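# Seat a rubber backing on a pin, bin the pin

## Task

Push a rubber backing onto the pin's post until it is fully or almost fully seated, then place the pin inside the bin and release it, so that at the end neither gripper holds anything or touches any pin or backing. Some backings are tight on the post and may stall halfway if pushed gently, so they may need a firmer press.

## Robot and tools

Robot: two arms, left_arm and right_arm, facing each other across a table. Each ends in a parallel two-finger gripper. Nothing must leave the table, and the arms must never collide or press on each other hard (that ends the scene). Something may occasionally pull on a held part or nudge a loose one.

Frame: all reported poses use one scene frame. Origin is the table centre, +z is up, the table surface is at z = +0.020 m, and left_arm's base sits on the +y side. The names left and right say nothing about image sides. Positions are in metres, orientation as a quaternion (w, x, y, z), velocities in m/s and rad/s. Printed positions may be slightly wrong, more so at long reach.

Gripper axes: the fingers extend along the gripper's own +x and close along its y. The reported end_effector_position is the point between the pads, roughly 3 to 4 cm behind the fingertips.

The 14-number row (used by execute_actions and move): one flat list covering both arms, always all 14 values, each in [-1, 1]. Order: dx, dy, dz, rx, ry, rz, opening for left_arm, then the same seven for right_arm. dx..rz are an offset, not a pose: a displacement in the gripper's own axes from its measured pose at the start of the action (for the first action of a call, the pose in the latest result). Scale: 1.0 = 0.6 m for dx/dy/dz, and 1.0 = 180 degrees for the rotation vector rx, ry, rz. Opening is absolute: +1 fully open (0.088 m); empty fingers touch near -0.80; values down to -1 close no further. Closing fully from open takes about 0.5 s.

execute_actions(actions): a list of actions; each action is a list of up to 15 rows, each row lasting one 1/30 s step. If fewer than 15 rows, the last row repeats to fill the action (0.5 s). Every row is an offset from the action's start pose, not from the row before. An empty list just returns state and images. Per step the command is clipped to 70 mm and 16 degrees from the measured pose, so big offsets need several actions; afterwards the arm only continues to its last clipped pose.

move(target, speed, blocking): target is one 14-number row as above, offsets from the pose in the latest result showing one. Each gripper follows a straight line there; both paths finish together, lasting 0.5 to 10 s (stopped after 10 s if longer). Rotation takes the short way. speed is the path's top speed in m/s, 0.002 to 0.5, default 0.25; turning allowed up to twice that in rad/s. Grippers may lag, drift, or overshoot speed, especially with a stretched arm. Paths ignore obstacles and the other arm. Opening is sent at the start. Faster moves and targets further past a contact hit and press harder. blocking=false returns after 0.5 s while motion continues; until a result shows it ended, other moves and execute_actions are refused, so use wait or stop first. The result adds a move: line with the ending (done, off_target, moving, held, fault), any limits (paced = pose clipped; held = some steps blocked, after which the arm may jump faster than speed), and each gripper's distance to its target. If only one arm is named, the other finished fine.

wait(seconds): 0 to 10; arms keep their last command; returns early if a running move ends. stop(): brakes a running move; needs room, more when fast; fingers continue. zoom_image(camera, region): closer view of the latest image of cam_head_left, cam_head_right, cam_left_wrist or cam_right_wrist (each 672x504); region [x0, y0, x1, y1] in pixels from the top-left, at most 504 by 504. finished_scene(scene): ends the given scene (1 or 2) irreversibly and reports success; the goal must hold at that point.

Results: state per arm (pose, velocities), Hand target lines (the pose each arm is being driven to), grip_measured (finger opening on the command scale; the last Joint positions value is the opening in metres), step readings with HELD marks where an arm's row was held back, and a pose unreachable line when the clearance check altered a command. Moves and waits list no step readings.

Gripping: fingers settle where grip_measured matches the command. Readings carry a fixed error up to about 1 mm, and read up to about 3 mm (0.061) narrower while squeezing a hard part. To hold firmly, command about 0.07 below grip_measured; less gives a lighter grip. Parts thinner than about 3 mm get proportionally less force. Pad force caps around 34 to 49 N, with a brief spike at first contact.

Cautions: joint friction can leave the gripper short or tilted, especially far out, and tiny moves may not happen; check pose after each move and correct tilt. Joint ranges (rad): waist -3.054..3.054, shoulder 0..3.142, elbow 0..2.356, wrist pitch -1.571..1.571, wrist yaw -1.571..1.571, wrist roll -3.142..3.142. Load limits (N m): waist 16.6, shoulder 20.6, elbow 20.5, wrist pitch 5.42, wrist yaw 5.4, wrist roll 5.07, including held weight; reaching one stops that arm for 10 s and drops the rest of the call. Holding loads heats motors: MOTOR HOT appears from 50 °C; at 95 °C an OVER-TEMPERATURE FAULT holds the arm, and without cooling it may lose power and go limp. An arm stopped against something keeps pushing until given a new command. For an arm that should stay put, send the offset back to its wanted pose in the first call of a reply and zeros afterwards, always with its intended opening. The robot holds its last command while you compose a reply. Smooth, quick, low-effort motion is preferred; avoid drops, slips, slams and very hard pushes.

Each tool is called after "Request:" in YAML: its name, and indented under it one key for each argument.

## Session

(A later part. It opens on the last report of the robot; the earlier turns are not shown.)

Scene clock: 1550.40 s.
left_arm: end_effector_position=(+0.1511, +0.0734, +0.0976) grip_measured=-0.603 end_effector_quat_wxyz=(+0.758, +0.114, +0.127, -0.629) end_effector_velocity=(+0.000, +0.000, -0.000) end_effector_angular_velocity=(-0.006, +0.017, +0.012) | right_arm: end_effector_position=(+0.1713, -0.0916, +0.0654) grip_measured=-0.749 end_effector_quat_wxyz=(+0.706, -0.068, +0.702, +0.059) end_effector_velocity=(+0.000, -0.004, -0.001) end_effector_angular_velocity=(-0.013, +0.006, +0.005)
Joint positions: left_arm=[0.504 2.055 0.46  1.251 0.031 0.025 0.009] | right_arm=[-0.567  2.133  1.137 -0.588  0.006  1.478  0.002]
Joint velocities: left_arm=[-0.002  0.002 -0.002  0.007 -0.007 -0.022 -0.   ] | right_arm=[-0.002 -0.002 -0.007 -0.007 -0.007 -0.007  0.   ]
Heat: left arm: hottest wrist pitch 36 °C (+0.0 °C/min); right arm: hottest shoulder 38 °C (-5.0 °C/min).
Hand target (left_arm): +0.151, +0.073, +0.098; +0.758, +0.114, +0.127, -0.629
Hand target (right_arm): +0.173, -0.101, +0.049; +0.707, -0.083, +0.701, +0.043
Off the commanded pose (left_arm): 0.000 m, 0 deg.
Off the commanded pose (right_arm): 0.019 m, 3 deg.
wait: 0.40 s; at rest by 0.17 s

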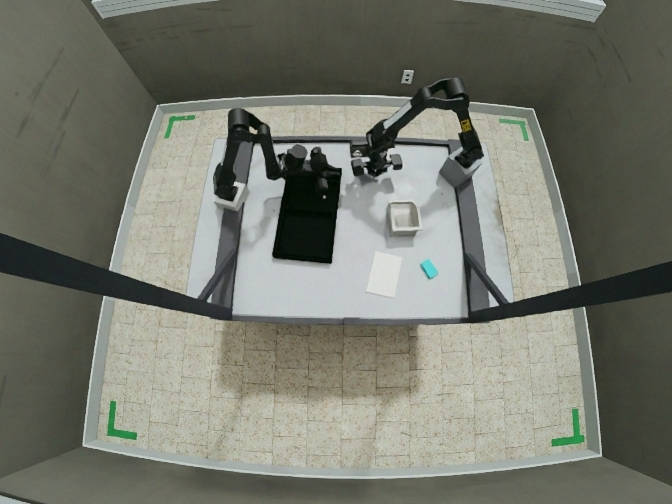

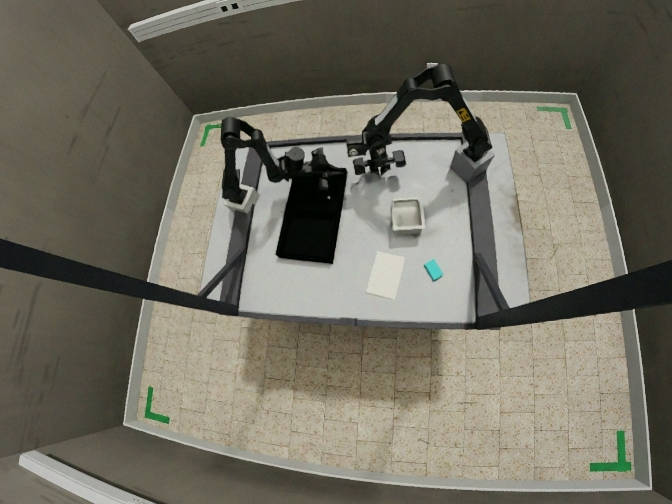

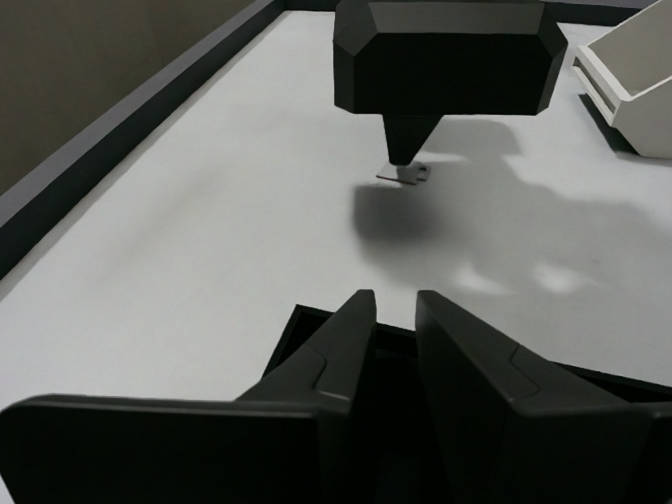

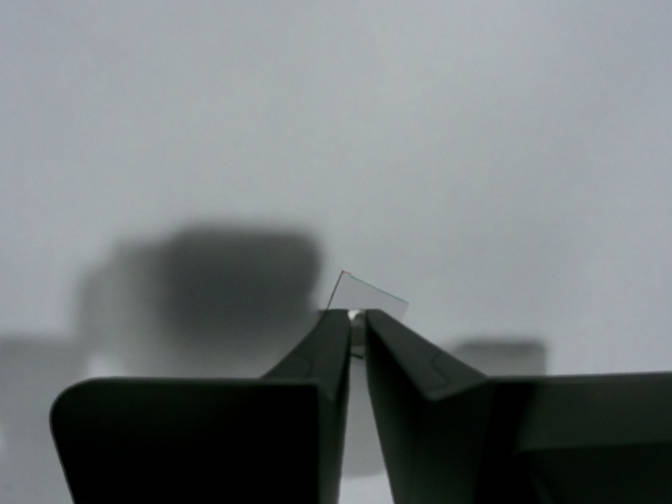

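Request:
execute_actions:
  actions:
    - [[0,0,0,0,0,0,-0.6, 0.029,-0.0154,0,0,0,-0.014,-0.76],[0,0,0,0,0,0,-0.6, 0.030,-0.0157,0,0,0,-0.0142,-0.76],[0,0,0,0,0,0,-0.6, 0.031,-0.016,0,0,0,-0.0145,-0.76],[0,0,0,0,0,0,-0.6, 0.032,-0.0163,0,0,0,-0.0147,-0.76],[0,0,0,0,0,0,-0.6, 0.033,-0.0166,0,0,0,-0.015,-0.76],[0,0,0,0,0,0,-0.6, 0.034,-0.0169,0,0,0,-0.0152,-0.76],[0,0,0,0,0,0,-0.6, 0.035,-0.0172,0,0,0,-0.0155,-0.76],[0,0,0,0,0,0,-0.6, 0.036,-0.0175,0,0,0,-0.0157,-0.76],[0,0,0,0,0,0,-0.6, 0.037,-0.0178,0,0,0,-0.016,-0.76],[0,0,0,0,0,0,-0.6, 0.038,-0.0181,0,0,0,-0.0162,-0.76],[0,0,0,0,0,0,-0.6, 0.039,-0.0184,0,0,0,-0.0165,-0.76],[0,0,0,0,0,0,-0.6, 0.040,-0.0187,0,0,0,-0.0167,-0.76],[0,0,0,0,0,0,-0.6, 0.041,-0.019,0,0,0,-0.017,-0.76],[0,0,0,0,0,0,-0.6, 0.042,-0.0193,0,0,0,-0.0172,-0.76],[0,0,0,0,0,0,-0.6, 0.043,-0.0196,0,0,0,-0.0175,-0.76]]

Request:
wait:
  seconds: 0.4

Request:
zoom_image:
  camera: "cam_left_wrist"
  region: [365, 120, 445, 195]

Scene clock: 1567.37 s.
left_arm: end_effector_position=(+0.1511, +0.0734, +0.0976) grip_measured=-0.603 end_effector_quat_wxyz=(+0.758, +0.114, +0.127, -0.629) end_effector_velocity=(+0.000, +0.000, +0.002) end_effector_angular_velocity=(-0.008, +0.003, +0.007) | right_arm: end_effector_position=(+0.1715, -0.0920, +0.0637) grip_measured=-0.749 end_effector_quat_wxyz=(+0.707, -0.069, +0.702, +0.058) end_effector_velocity=(+0.003, -0.003, -0.005) end_effector_angular_velocity=(-0.020, -0.024, +0.010)
Joint positions: left_arm=[0.504 2.055 0.46  1.251 0.031 0.025 0.009] | right_arm=[-0.567  2.139  1.137 -0.585  0.007  1.478  0.002]
Joint velocities: left_arm=[-0.002 -0.002 -0.002  0.007 -0.007 -0.007 -0.   ] | right_arm=[ 0.002  0.017  0.002 -0.007  0.022 -0.007 -0.   ]
Heat: left arm: hottest wrist pitch 36 °C (+0.0 °C/min); right arm: hottest shoulder 36 °C (-6.1 °C/min).
Hand target (left_arm): +0.151, +0.073, +0.098; +0.758, +0.114, +0.127, -0.629
Hand target (right_arm): +0.174, -0.104, +0.041; +0.708, -0.087, +0.700, +0.039
Off the commanded pose (left_arm): 0.000 m, 0 deg.
Off the commanded pose (right_arm): 0.027 m, 3 deg.
Step readings (end_effector_position):
0: left_arm (+0.1511, +0.0734, +0.0976) | right_arm (+0.1713, -0.0916, +0.0654)
1: left_arm (+0.1511, +0.0734, +0.0976) | right_arm (+0.1713, -0.0916, +0.0654)
2: left_arm (+0.1511, +0.0734, +0.0976) | right_arm (+0.1713, -0.0916, +0.0653)
4: left_arm (+0.1511, +0.0734, +0.0976) | right_arm (+0.1714, -0.0917, +0.0651)
8: left_arm (+0.1511, +0.0734, +0.0976) | right_arm (+0.1714, -0.0918, +0.0647)
15: end_effector_position above

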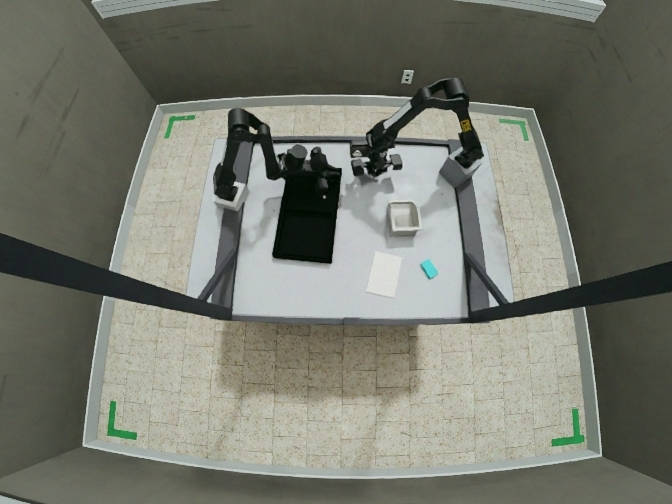

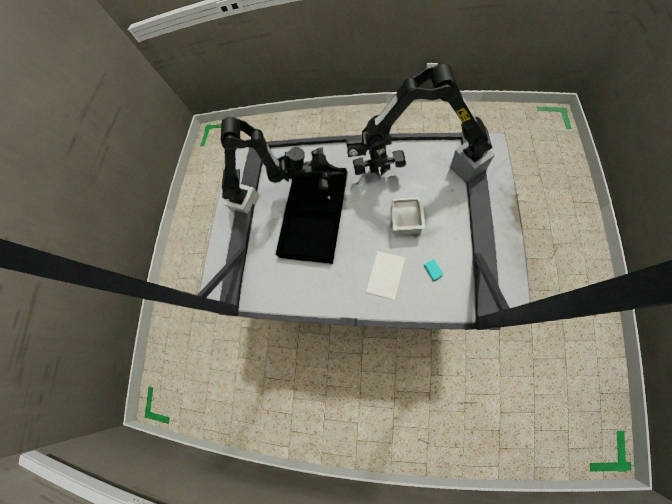

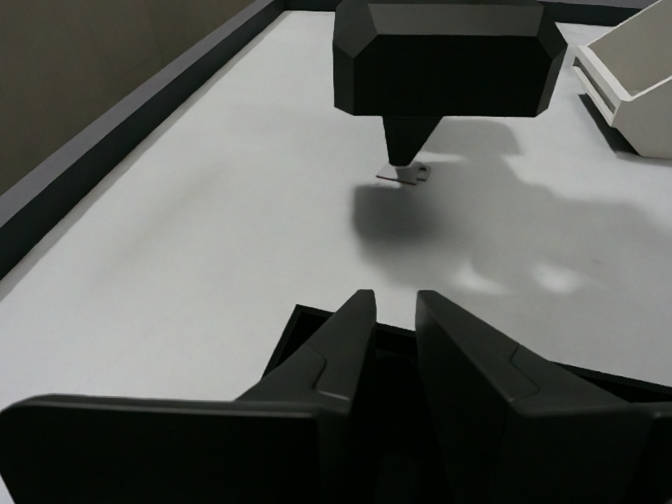

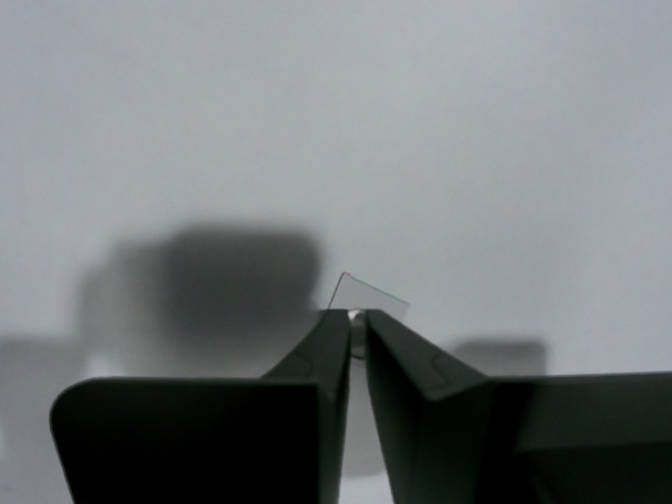

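Scene clock: 1567.77 s.
left_arm: end_effector_position=(+0.1511, +0.0734, +0.0976) grip_measured=-0.603 end_effector_quat_wxyz=(+0.758, +0.114, +0.127, -0.629) end_effector_velocity=(+0.000, -0.001, +0.005) end_effector_angular_velocity=(-0.025, +0.013, +0.012) | right_arm: end_effector_position=(+0.1715, -0.0920, +0.0635) grip_measured=-0.749 end_effector_quat_wxyz=(+0.707, -0.069, +0.702, +0.058) end_effector_velocity=(-0.002, -0.005, +0.002) end_effector_angular_velocity=(-0.018, +0.006, +0.024)
Joint positions: left_arm=[0.504 2.055 0.46  1.251 0.031 0.025 0.009] | right_arm=[-0.567  2.139  1.137 -0.585  0.007  1.478  0.002]
Joint velocities: left_arm=[-0.002 -0.002 -0.002  0.022 -0.007 -0.022 -0.   ] | right_arm=[ 0.002 -0.007 -0.002 -0.022 -0.007 -0.022 -0.   ]
Heat: left arm: hottest wrist pitch 36 °C (+0.0 °C/min); right arm: hottest shoulder 36 °C (-6.0 °C/min).
Hand target (left_arm): +0.151, +0.073, +0.098; +0.758, +0.114, +0.127, -0.629
Hand target (right_arm): +0.174, -0.104, +0.042; +0.708, -0.087, +0.700, +0.039
Off the commanded pose (left_arm): 0.000 m, 0 deg.
Off the commanded pose (right_arm): 0.027 m, 3 deg.
wait: 0.40 s; at rest by 0.17 s

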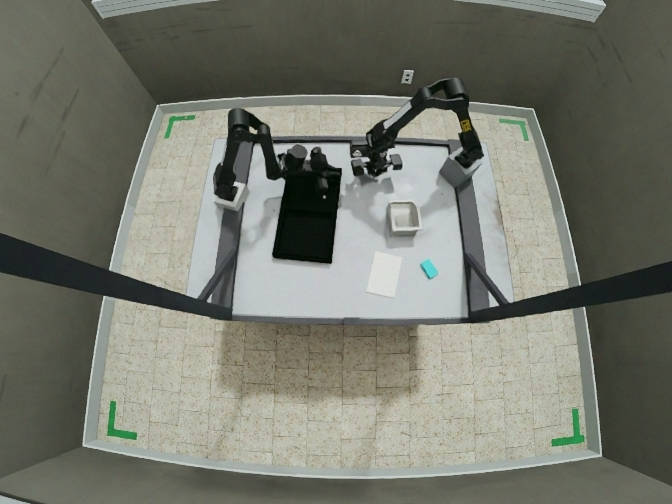

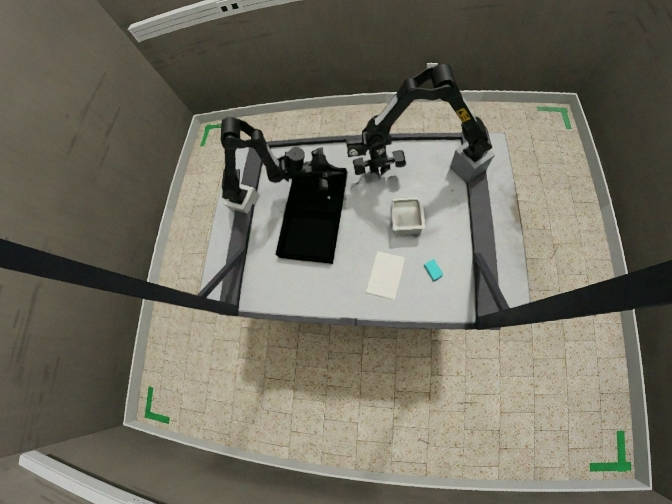

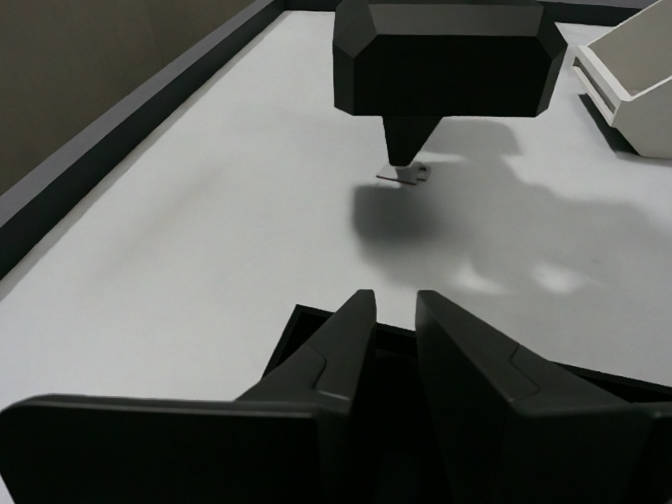

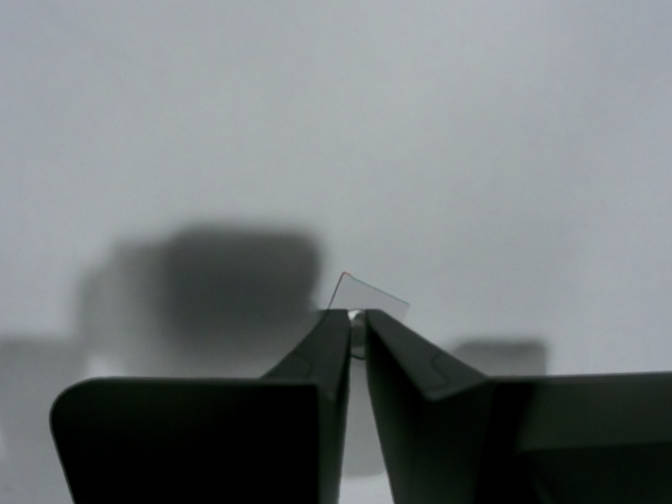

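Region (365, 120, 445, 195) of cam_left_wrist's 672x504 image, scaled by 6.300, with more detail than that image has; it fills the top 472 rows of this view, and the rest is white.

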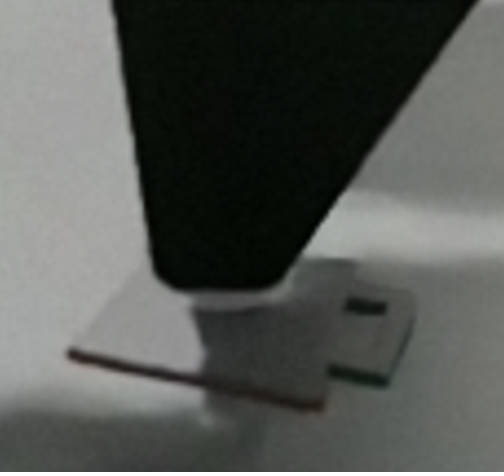

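Request:
execute_actions:
  actions:
    - [[0,0,0,0,0,0,-0.6, 0.040,-0.0195,-0.001,0,0.001,-0.0168,-0.76],[0,0,0,0,0,0,-0.6, 0.041,-0.0198,-0.0015,0,0.0013,-0.017,-0.76],[0,0,0,0,0,0,-0.6, 0.042,-0.0201,-0.002,0,0.0016,-0.0173,-0.76],[0,0,0,0,0,0,-0.6, 0.043,-0.0204,-0.0025,0,0.002,-0.0176,-0.76],[0,0,0,0,0,0,-0.6, 0.044,-0.0207,-0.003,0,0.0024,-0.0179,-0.76],[0,0,0,0,0,0,-0.6, 0.045,-0.021,-0.003,0,0.0027,-0.0182,-0.76],[0,0,0,0,0,0,-0.6, 0.046,-0.0213,-0.003,0,0.003,-0.0185,-0.76],[0,0,0,0,0,0,-0.6, 0.047,-0.0216,-0.003,0,0.003,-0.0188,-0.76],[0,0,0,0,0,0,-0.6, 0.048,-0.0219,-0.003,0,0.003,-0.0191,-0.76],[0,0,0,0,0,0,-0.6, 0.049,-0.0222,-0.003,0,0.003,-0.0194,-0.76],[0,0,0,0,0,0,-0.6, 0.050,-0.0225,-0.003,0,0.003,-0.0197,-0.76],[0,0,0,0,0,0,-0.6, 0.051,-0.0228,-0.003,0,0.003,-0.02,-0.76],[0,0,0,0,0,0,-0.6, 0.052,-0.0231,-0.003,0,0.003,-0.0203,-0.76],[0,0,0,0,0,0,-0.6, 0.053,-0.0234,-0.003,0,0.003,-0.0206,-0.76],[0,0,0,0,0,0,-0.6, 0.054,-0.0237,-0.003,0,0.003,-0.0209,-0.76]]

Request:
wait:
  seconds: 0.4

Request:
zoom_image:
  camera: "cam_left_wrist"
  region: [365, 120, 445, 195]

Scene clock: 1593.53 s.
left_arm: end_effector_position=(+0.1511, +0.0734, +0.0976) grip_measured=-0.603 end_effector_quat_wxyz=(+0.758, +0.114, +0.127, -0.629) end_effector_velocity=(+0.001, +0.004, -0.005) end_effector_angular_velocity=(+0.028, -0.003, +0.007) | right_arm: end_effector_position=(+0.1716, -0.0913, +0.0607) grip_measured=-0.749 end_effector_quat_wxyz=(+0.707, -0.068, +0.702, +0.058) end_effector_velocity=(-0.002, -0.004, -0.003) end_effector_angular_velocity=(-0.018, +0.006, +0.010)
Joint positions: left_arm=[0.504 2.055 0.46  1.251 0.031 0.025 0.009] | right_arm=[-0.568  2.147  1.137 -0.575  0.007  1.478  0.002]
Joint velocities: left_arm=[ 0.002 -0.002 -0.007 -0.022 -0.007  0.007  0.   ] | right_arm=[ 0.002  0.007 -0.002 -0.007 -0.007 -0.007 -0.   ]
Heat: left arm: hottest wrist pitch 37 °C (+1.0 °C/min); right arm: hottest shoulder 34 °C (-6.0 °C/min).
Hand target (left_arm): +0.151, +0.073, +0.098; +0.758, +0.114, +0.127, -0.629
Hand target (right_arm): +0.173, -0.108, +0.034; +0.705, -0.092, +0.702, +0.034
Off the commanded pose (left_arm): 0.000 m, 0 deg.
Off the commanded pose (right_arm): 0.033 m, 4 deg.
Step readings (end_effector_position):
0: left_arm (+0.1511, +0.0734, +0.0976) | right_arm (+0.1715, -0.0920, +0.0635)
1: left_arm (+0.1511, +0.0734, +0.0976) | right_arm (+0.1715, -0.0920, +0.0635)
2: left_arm (+0.1511, +0.0734, +0.0976) | right_arm (+0.1715, -0.0920, +0.0635)
4: left_arm (+0.1511, +0.0734, +0.0976) | right_arm (+0.1715, -0.0921, +0.0633)
8: left_arm (+0.1511, +0.0734, +0.0976) | right_arm (+0.1715, -0.0923, +0.0628)
15: end_effector_position above

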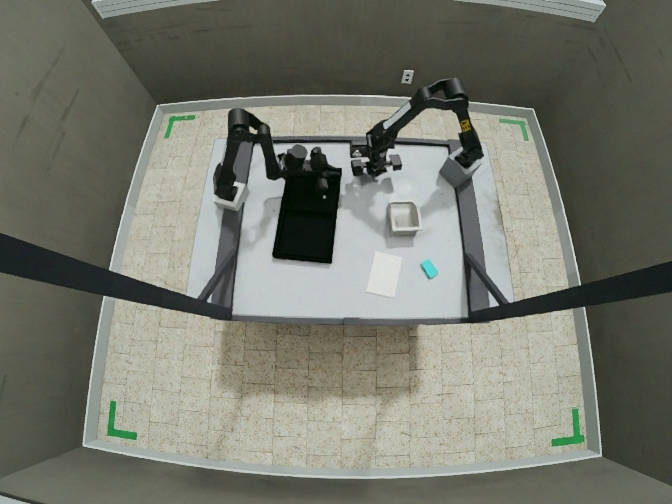

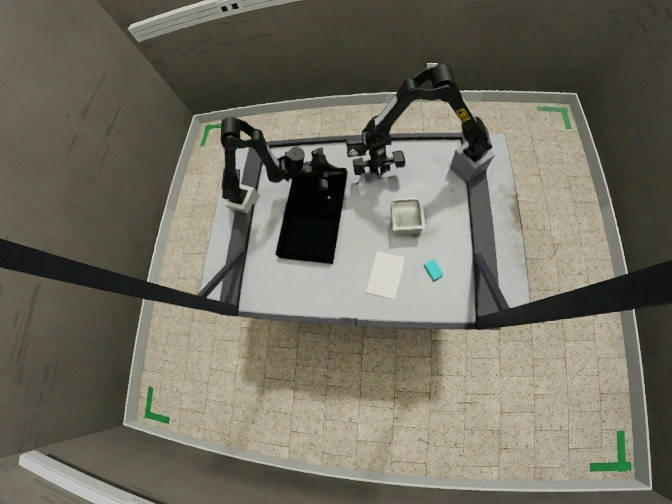

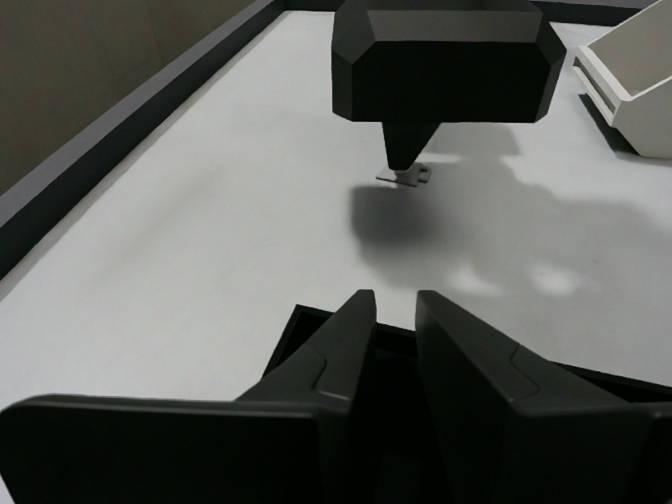

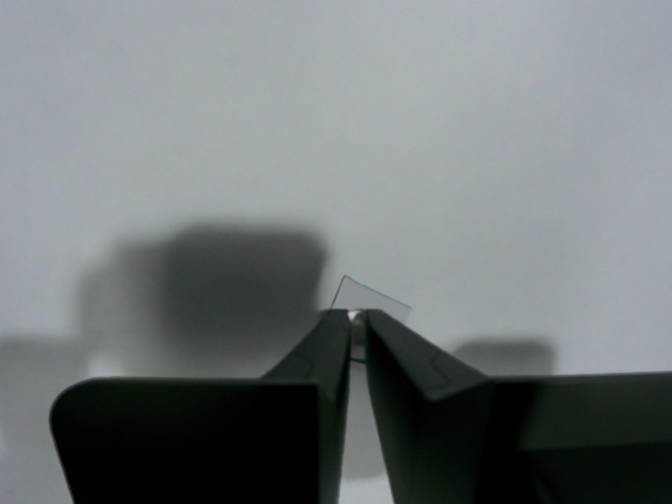

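Scene clock: 1593.93 s.
left_arm: end_effector_position=(+0.1511, +0.0734, +0.0976) grip_measured=-0.603 end_effector_quat_wxyz=(+0.758, +0.114, +0.127, -0.629) end_effector_velocity=(-0.000, +0.001, -0.001) end_effector_angular_velocity=(+0.006, +0.006, +0.007) | right_arm: end_effector_position=(+0.1716, -0.0913, +0.0606) grip_measured=-0.749 end_effector_quat_wxyz=(+0.707, -0.068, +0.702, +0.058) end_effector_velocity=(+0.001, -0.005, +0.000) end_effector_angular_velocity=(-0.021, -0.009, +0.010)
Joint positions: left_arm=[0.504 2.055 0.46  1.251 0.031 0.025 0.009] | right_arm=[-0.568  2.148  1.137 -0.575  0.007  1.478  0.002]
Joint velocities: left_arm=[-0.002 -0.002 -0.002 -0.007 -0.007 -0.007  0.   ] | right_arm=[ 0.002 -0.002 -0.002 -0.022  0.007 -0.007 -0.   ]
Heat: left arm: hottest wrist pitch 37 °C (+1.0 °C/min); right arm: hottest shoulder 34 °C (-6.1 °C/min).
Hand target (left_arm): +0.151, +0.073, +0.098; +0.758, +0.114, +0.127, -0.629
Hand target (right_arm): +0.173, -0.108, +0.034; +0.705, -0.092, +0.702, +0.034
Off the commanded pose (left_arm): 0.000 m, 0 deg.
Off the commanded pose (right_arm): 0.033 m, 4 deg.
wait: 0.40 s; at rest by 0.17 s

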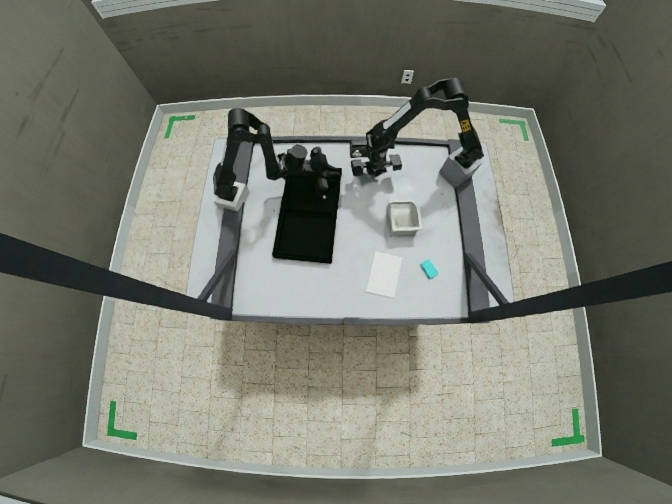

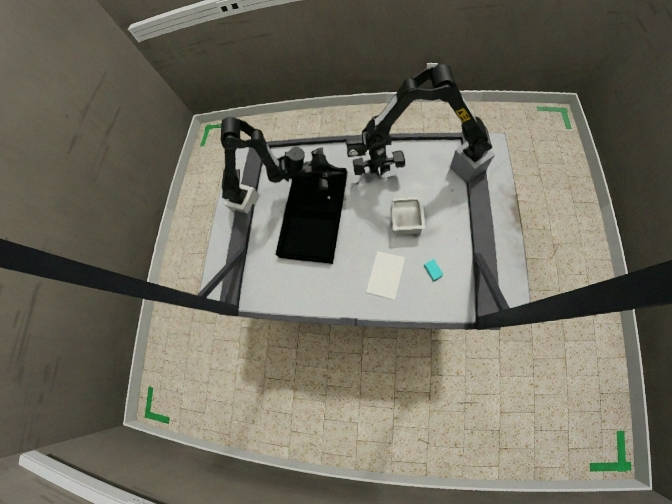

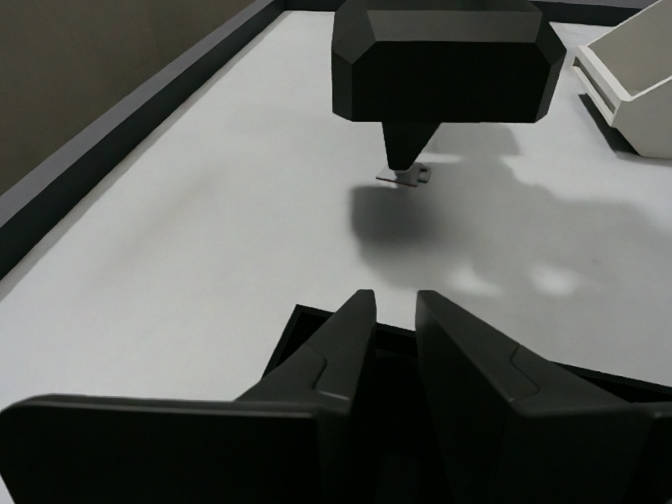

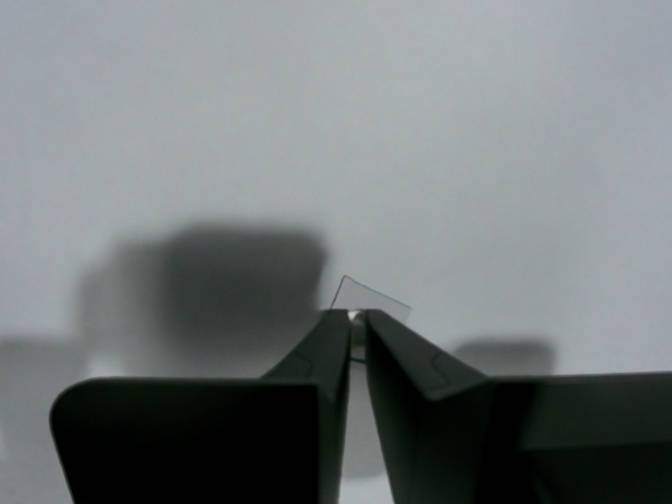

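Region (365, 120, 445, 195) of cam_left_wrist's 672x504 image, scaled by 6.300, with more detail than that image has; it fills the top 472 rows of this view, and the rest is white.

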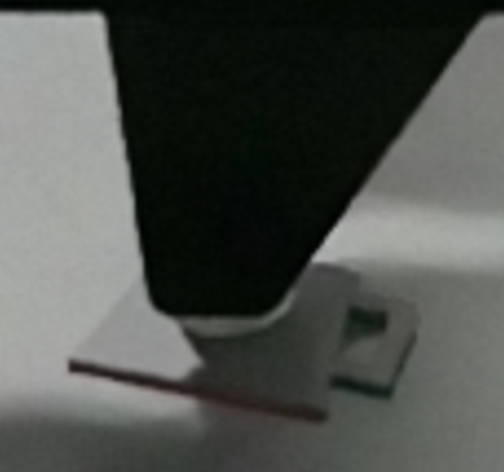

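Request:
execute_actions:
  actions:
    - [[0,0,0,0,0,0,-0.6, 0.050,-0.0255,-0.0035,0,0.0035,-0.0215,-0.76],[0,0,0,0,0,0,-0.6, 0.051,-0.026,-0.004,0,0.004,-0.022,-0.76],[0,0,0,0,0,0,-0.6, 0.052,-0.0265,-0.0045,0,0.0045,-0.0225,-0.76],[0,0,0,0,0,0,-0.6, 0.053,-0.027,-0.005,0,0.005,-0.023,-0.76],[0,0,0,0,0,0,-0.6, 0.054,-0.0275,-0.0055,0,0.005,-0.0235,-0.76],[0,0,0,0,0,0,-0.6, 0.055,-0.028,-0.006,0,0.005,-0.024,-0.76],[0,0,0,0,0,0,-0.6, 0.056,-0.0285,-0.0065,0,0.005,-0.0245,-0.76],[0,0,0,0,0,0,-0.6, 0.057,-0.029,-0.007,0,0.005,-0.025,-0.76],[0,0,0,0,0,0,-0.6, 0.058,-0.0295,-0.007,0,0.005,-0.0255,-0.76],[0,0,0,0,0,0,-0.6, 0.059,-0.030,-0.007,0,0.005,-0.026,-0.76],[0,0,0,0,0,0,-0.6, 0.060,-0.0305,-0.007,0,0.005,-0.0265,-0.76],[0,0,0,0,0,0,-0.6, 0.061,-0.031,-0.007,0,0.005,-0.027,-0.76],[0,0,0,0,0,0,-0.6, 0.062,-0.0315,-0.007,0,0.005,-0.0275,-0.76],[0,0,0,0,0,0,-0.6, 0.063,-0.032,-0.007,0,0.005,-0.028,-0.76],[0,0,0,0,0,0,-0.6, 0.064,-0.0325,-0.007,0,0.005,-0.0285,-0.76]]

Request:
wait:
  seconds: 0.4

Request:
zoom_image:
  camera: "cam_left_wrist"
  region: [365, 120, 445, 195]

Scene clock: 1610.20 s.
left_arm: end_effector_position=(+0.1511, +0.0734, +0.0976) grip_measured=-0.603 end_effector_quat_wxyz=(+0.758, +0.114, +0.127, -0.629) end_effector_velocity=(+0.000, -0.001, +0.001) end_effector_angular_velocity=(-0.008, +0.003, +0.007) | right_arm: end_effector_position=(+0.1716, -0.0907, +0.0589) grip_measured=-0.749 end_effector_quat_wxyz=(+0.706, -0.067, +0.702, +0.058) end_effector_velocity=(-0.007, +0.089, -0.043) end_effector_angular_velocity=(+0.417, +0.028, -0.005)
Joint positions: left_arm=[0.504 2.055 0.46  1.251 0.031 0.025 0.009] | right_arm=[-0.569  2.153  1.137 -0.567  0.005  1.478  0.002]
Joint velocities: left_arm=[-0.002  0.002  0.002  0.007 -0.007 -0.007 -0.   ] | right_arm=[ 0.002  0.11  -0.037  0.564  0.007  0.007 -0.   ]
Heat: left arm: hottest wrist pitch 37 °C (+1.0 °C/min); right arm: hottest wrist pitch 35 °C (-3.0 °C/min).
Hand target (left_arm): +0.151, +0.073, +0.098; +0.758, +0.114, +0.127, -0.629
Hand target (right_arm): +0.172, -0.114, +0.027; +0.703, -0.100, +0.704, +0.025
Off the commanded pose (left_arm): 0.000 m, 0 deg.
Off the commanded pose (right_arm): 0.042 m, 5 deg.
Step readings (end_effector_position):
0: left_arm (+0.1511, +0.0734, +0.0976) | right_arm (+0.1716, -0.0913, +0.0606)
1: left_arm (+0.1511, +0.0734, +0.0976) | right_arm (+0.1716, -0.0914, +0.0605)
2: left_arm (+0.1511, +0.0734, +0.0976) | right_arm (+0.1716, -0.0914, +0.0605)
4: left_arm (+0.1511, +0.0734, +0.0976) | right_arm (+0.1717, -0.0915, +0.0603)
8: left_arm (+0.1511, +0.0734, +0.0976) | right_arm (+0.1717, -0.0917, +0.0599)
15: end_effector_position above

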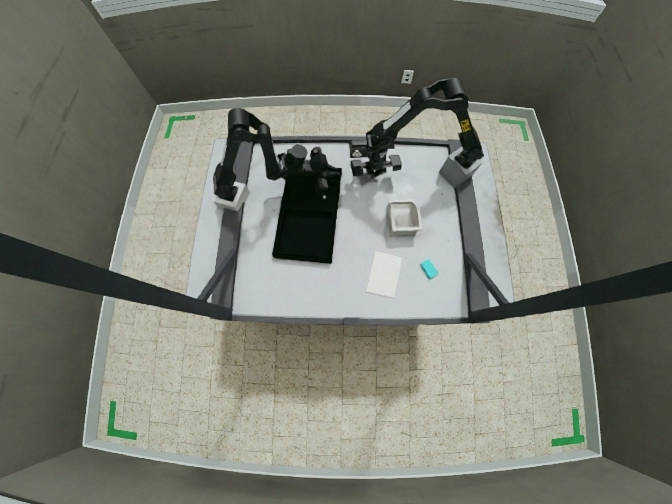

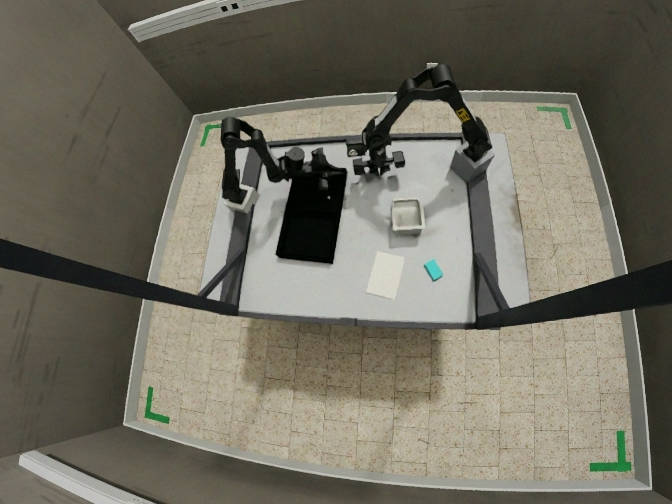

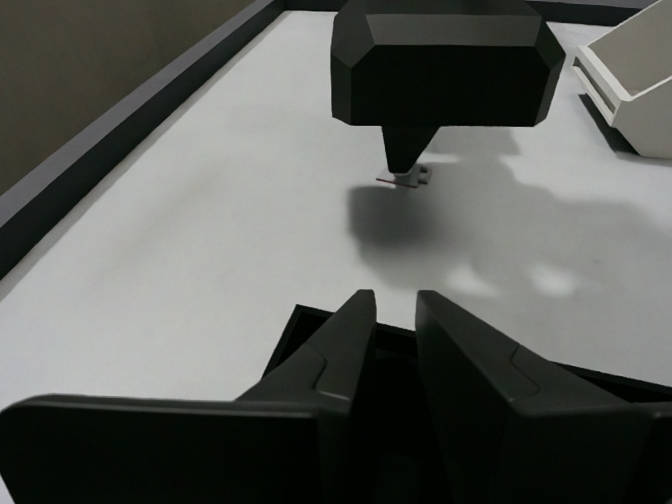

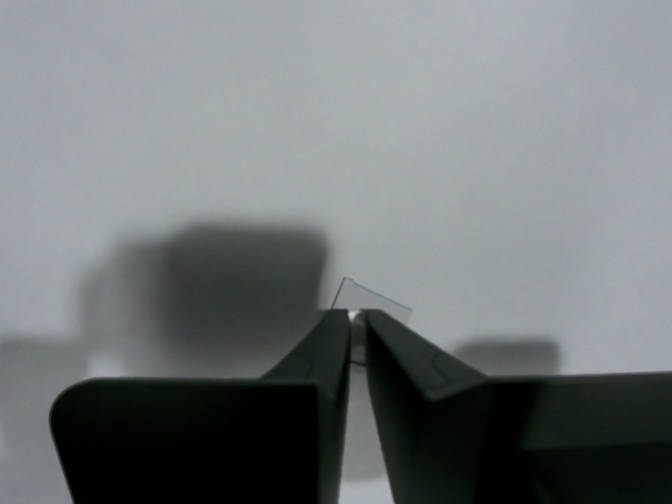

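Scene clock: 1610.60 s.
left_arm: end_effector_position=(+0.1511, +0.0734, +0.0976) grip_measured=-0.603 end_effector_quat_wxyz=(+0.758, +0.114, +0.127, -0.629) end_effector_velocity=(+0.004, +0.003, -0.001) end_effector_angular_velocity=(+0.007, +0.001, +0.026) | right_arm: end_effector_position=(+0.1711, -0.0896, +0.0560) grip_measured=-0.749 end_effector_quat_wxyz=(+0.705, -0.067, +0.703, +0.059) end_effector_velocity=(-0.000, -0.005, +0.000) end_effector_angular_velocity=(-0.024, +0.020, -0.015)
Joint positions: left_arm=[0.504 2.055 0.46  1.251 0.031 0.025 0.009] | right_arm=[-0.568  2.163  1.139 -0.558  0.003  1.478  0.002]
Joint velocities: left_arm=[ 0.002 -0.007 -0.007 -0.007 -0.022 -0.007 -0.   ] | right_arm=[-0.007 -0.002 -0.002 -0.022 -0.022  0.007 -0.   ]
Heat: left arm: hottest wrist pitch 37 °C (+1.0 °C/min); right arm: hottest wrist pitch 35 °C (-3.0 °C/min).
Hand target (left_arm): +0.151, +0.073, +0.098; +0.758, +0.114, +0.127, -0.629
Hand target (right_arm): +0.172, -0.114, +0.027; +0.703, -0.100, +0.704, +0.025
Off the commanded pose (left_arm): 0.000 m, 0 deg.
Off the commanded pose (right_arm): 0.040 m, 5 deg.
wait: 0.40 s; at rest by 0.20 s

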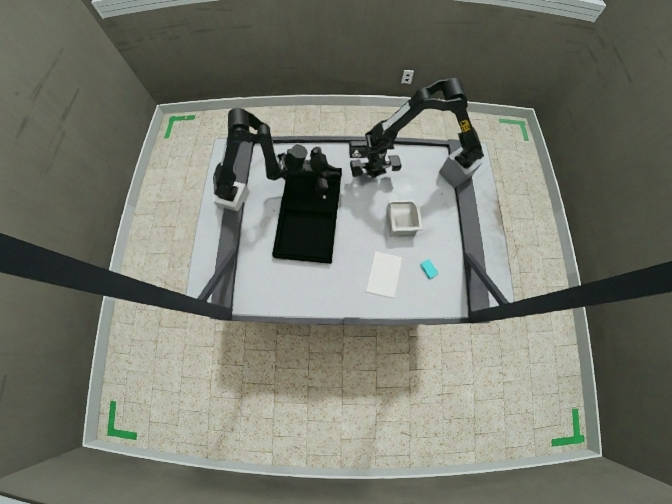

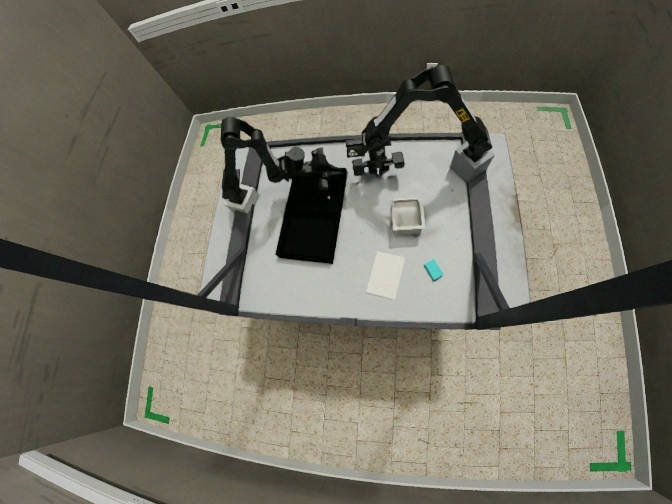

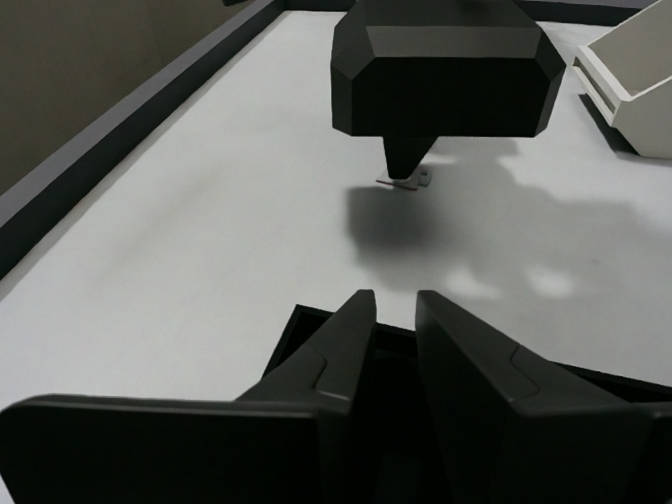

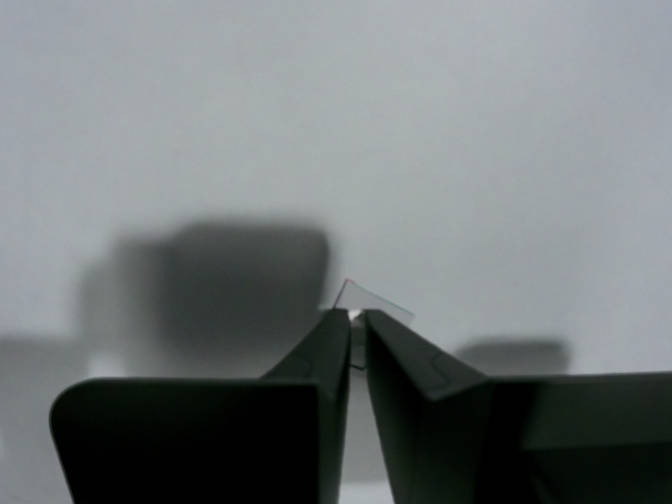

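Region (365, 120, 445, 195) of cam_left_wrist's 672x504 image, scaled by 6.300, with more detail than that image has; it fills the top 472 rows of this view, and the rest is white.

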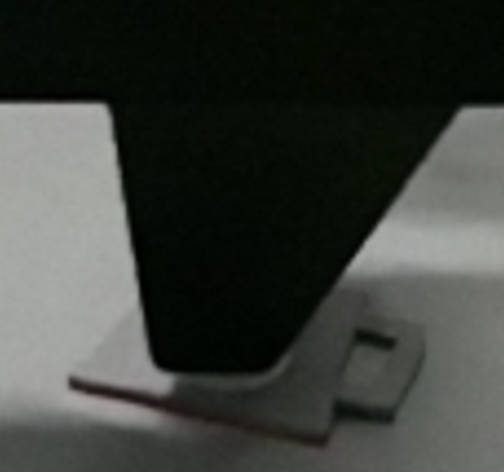

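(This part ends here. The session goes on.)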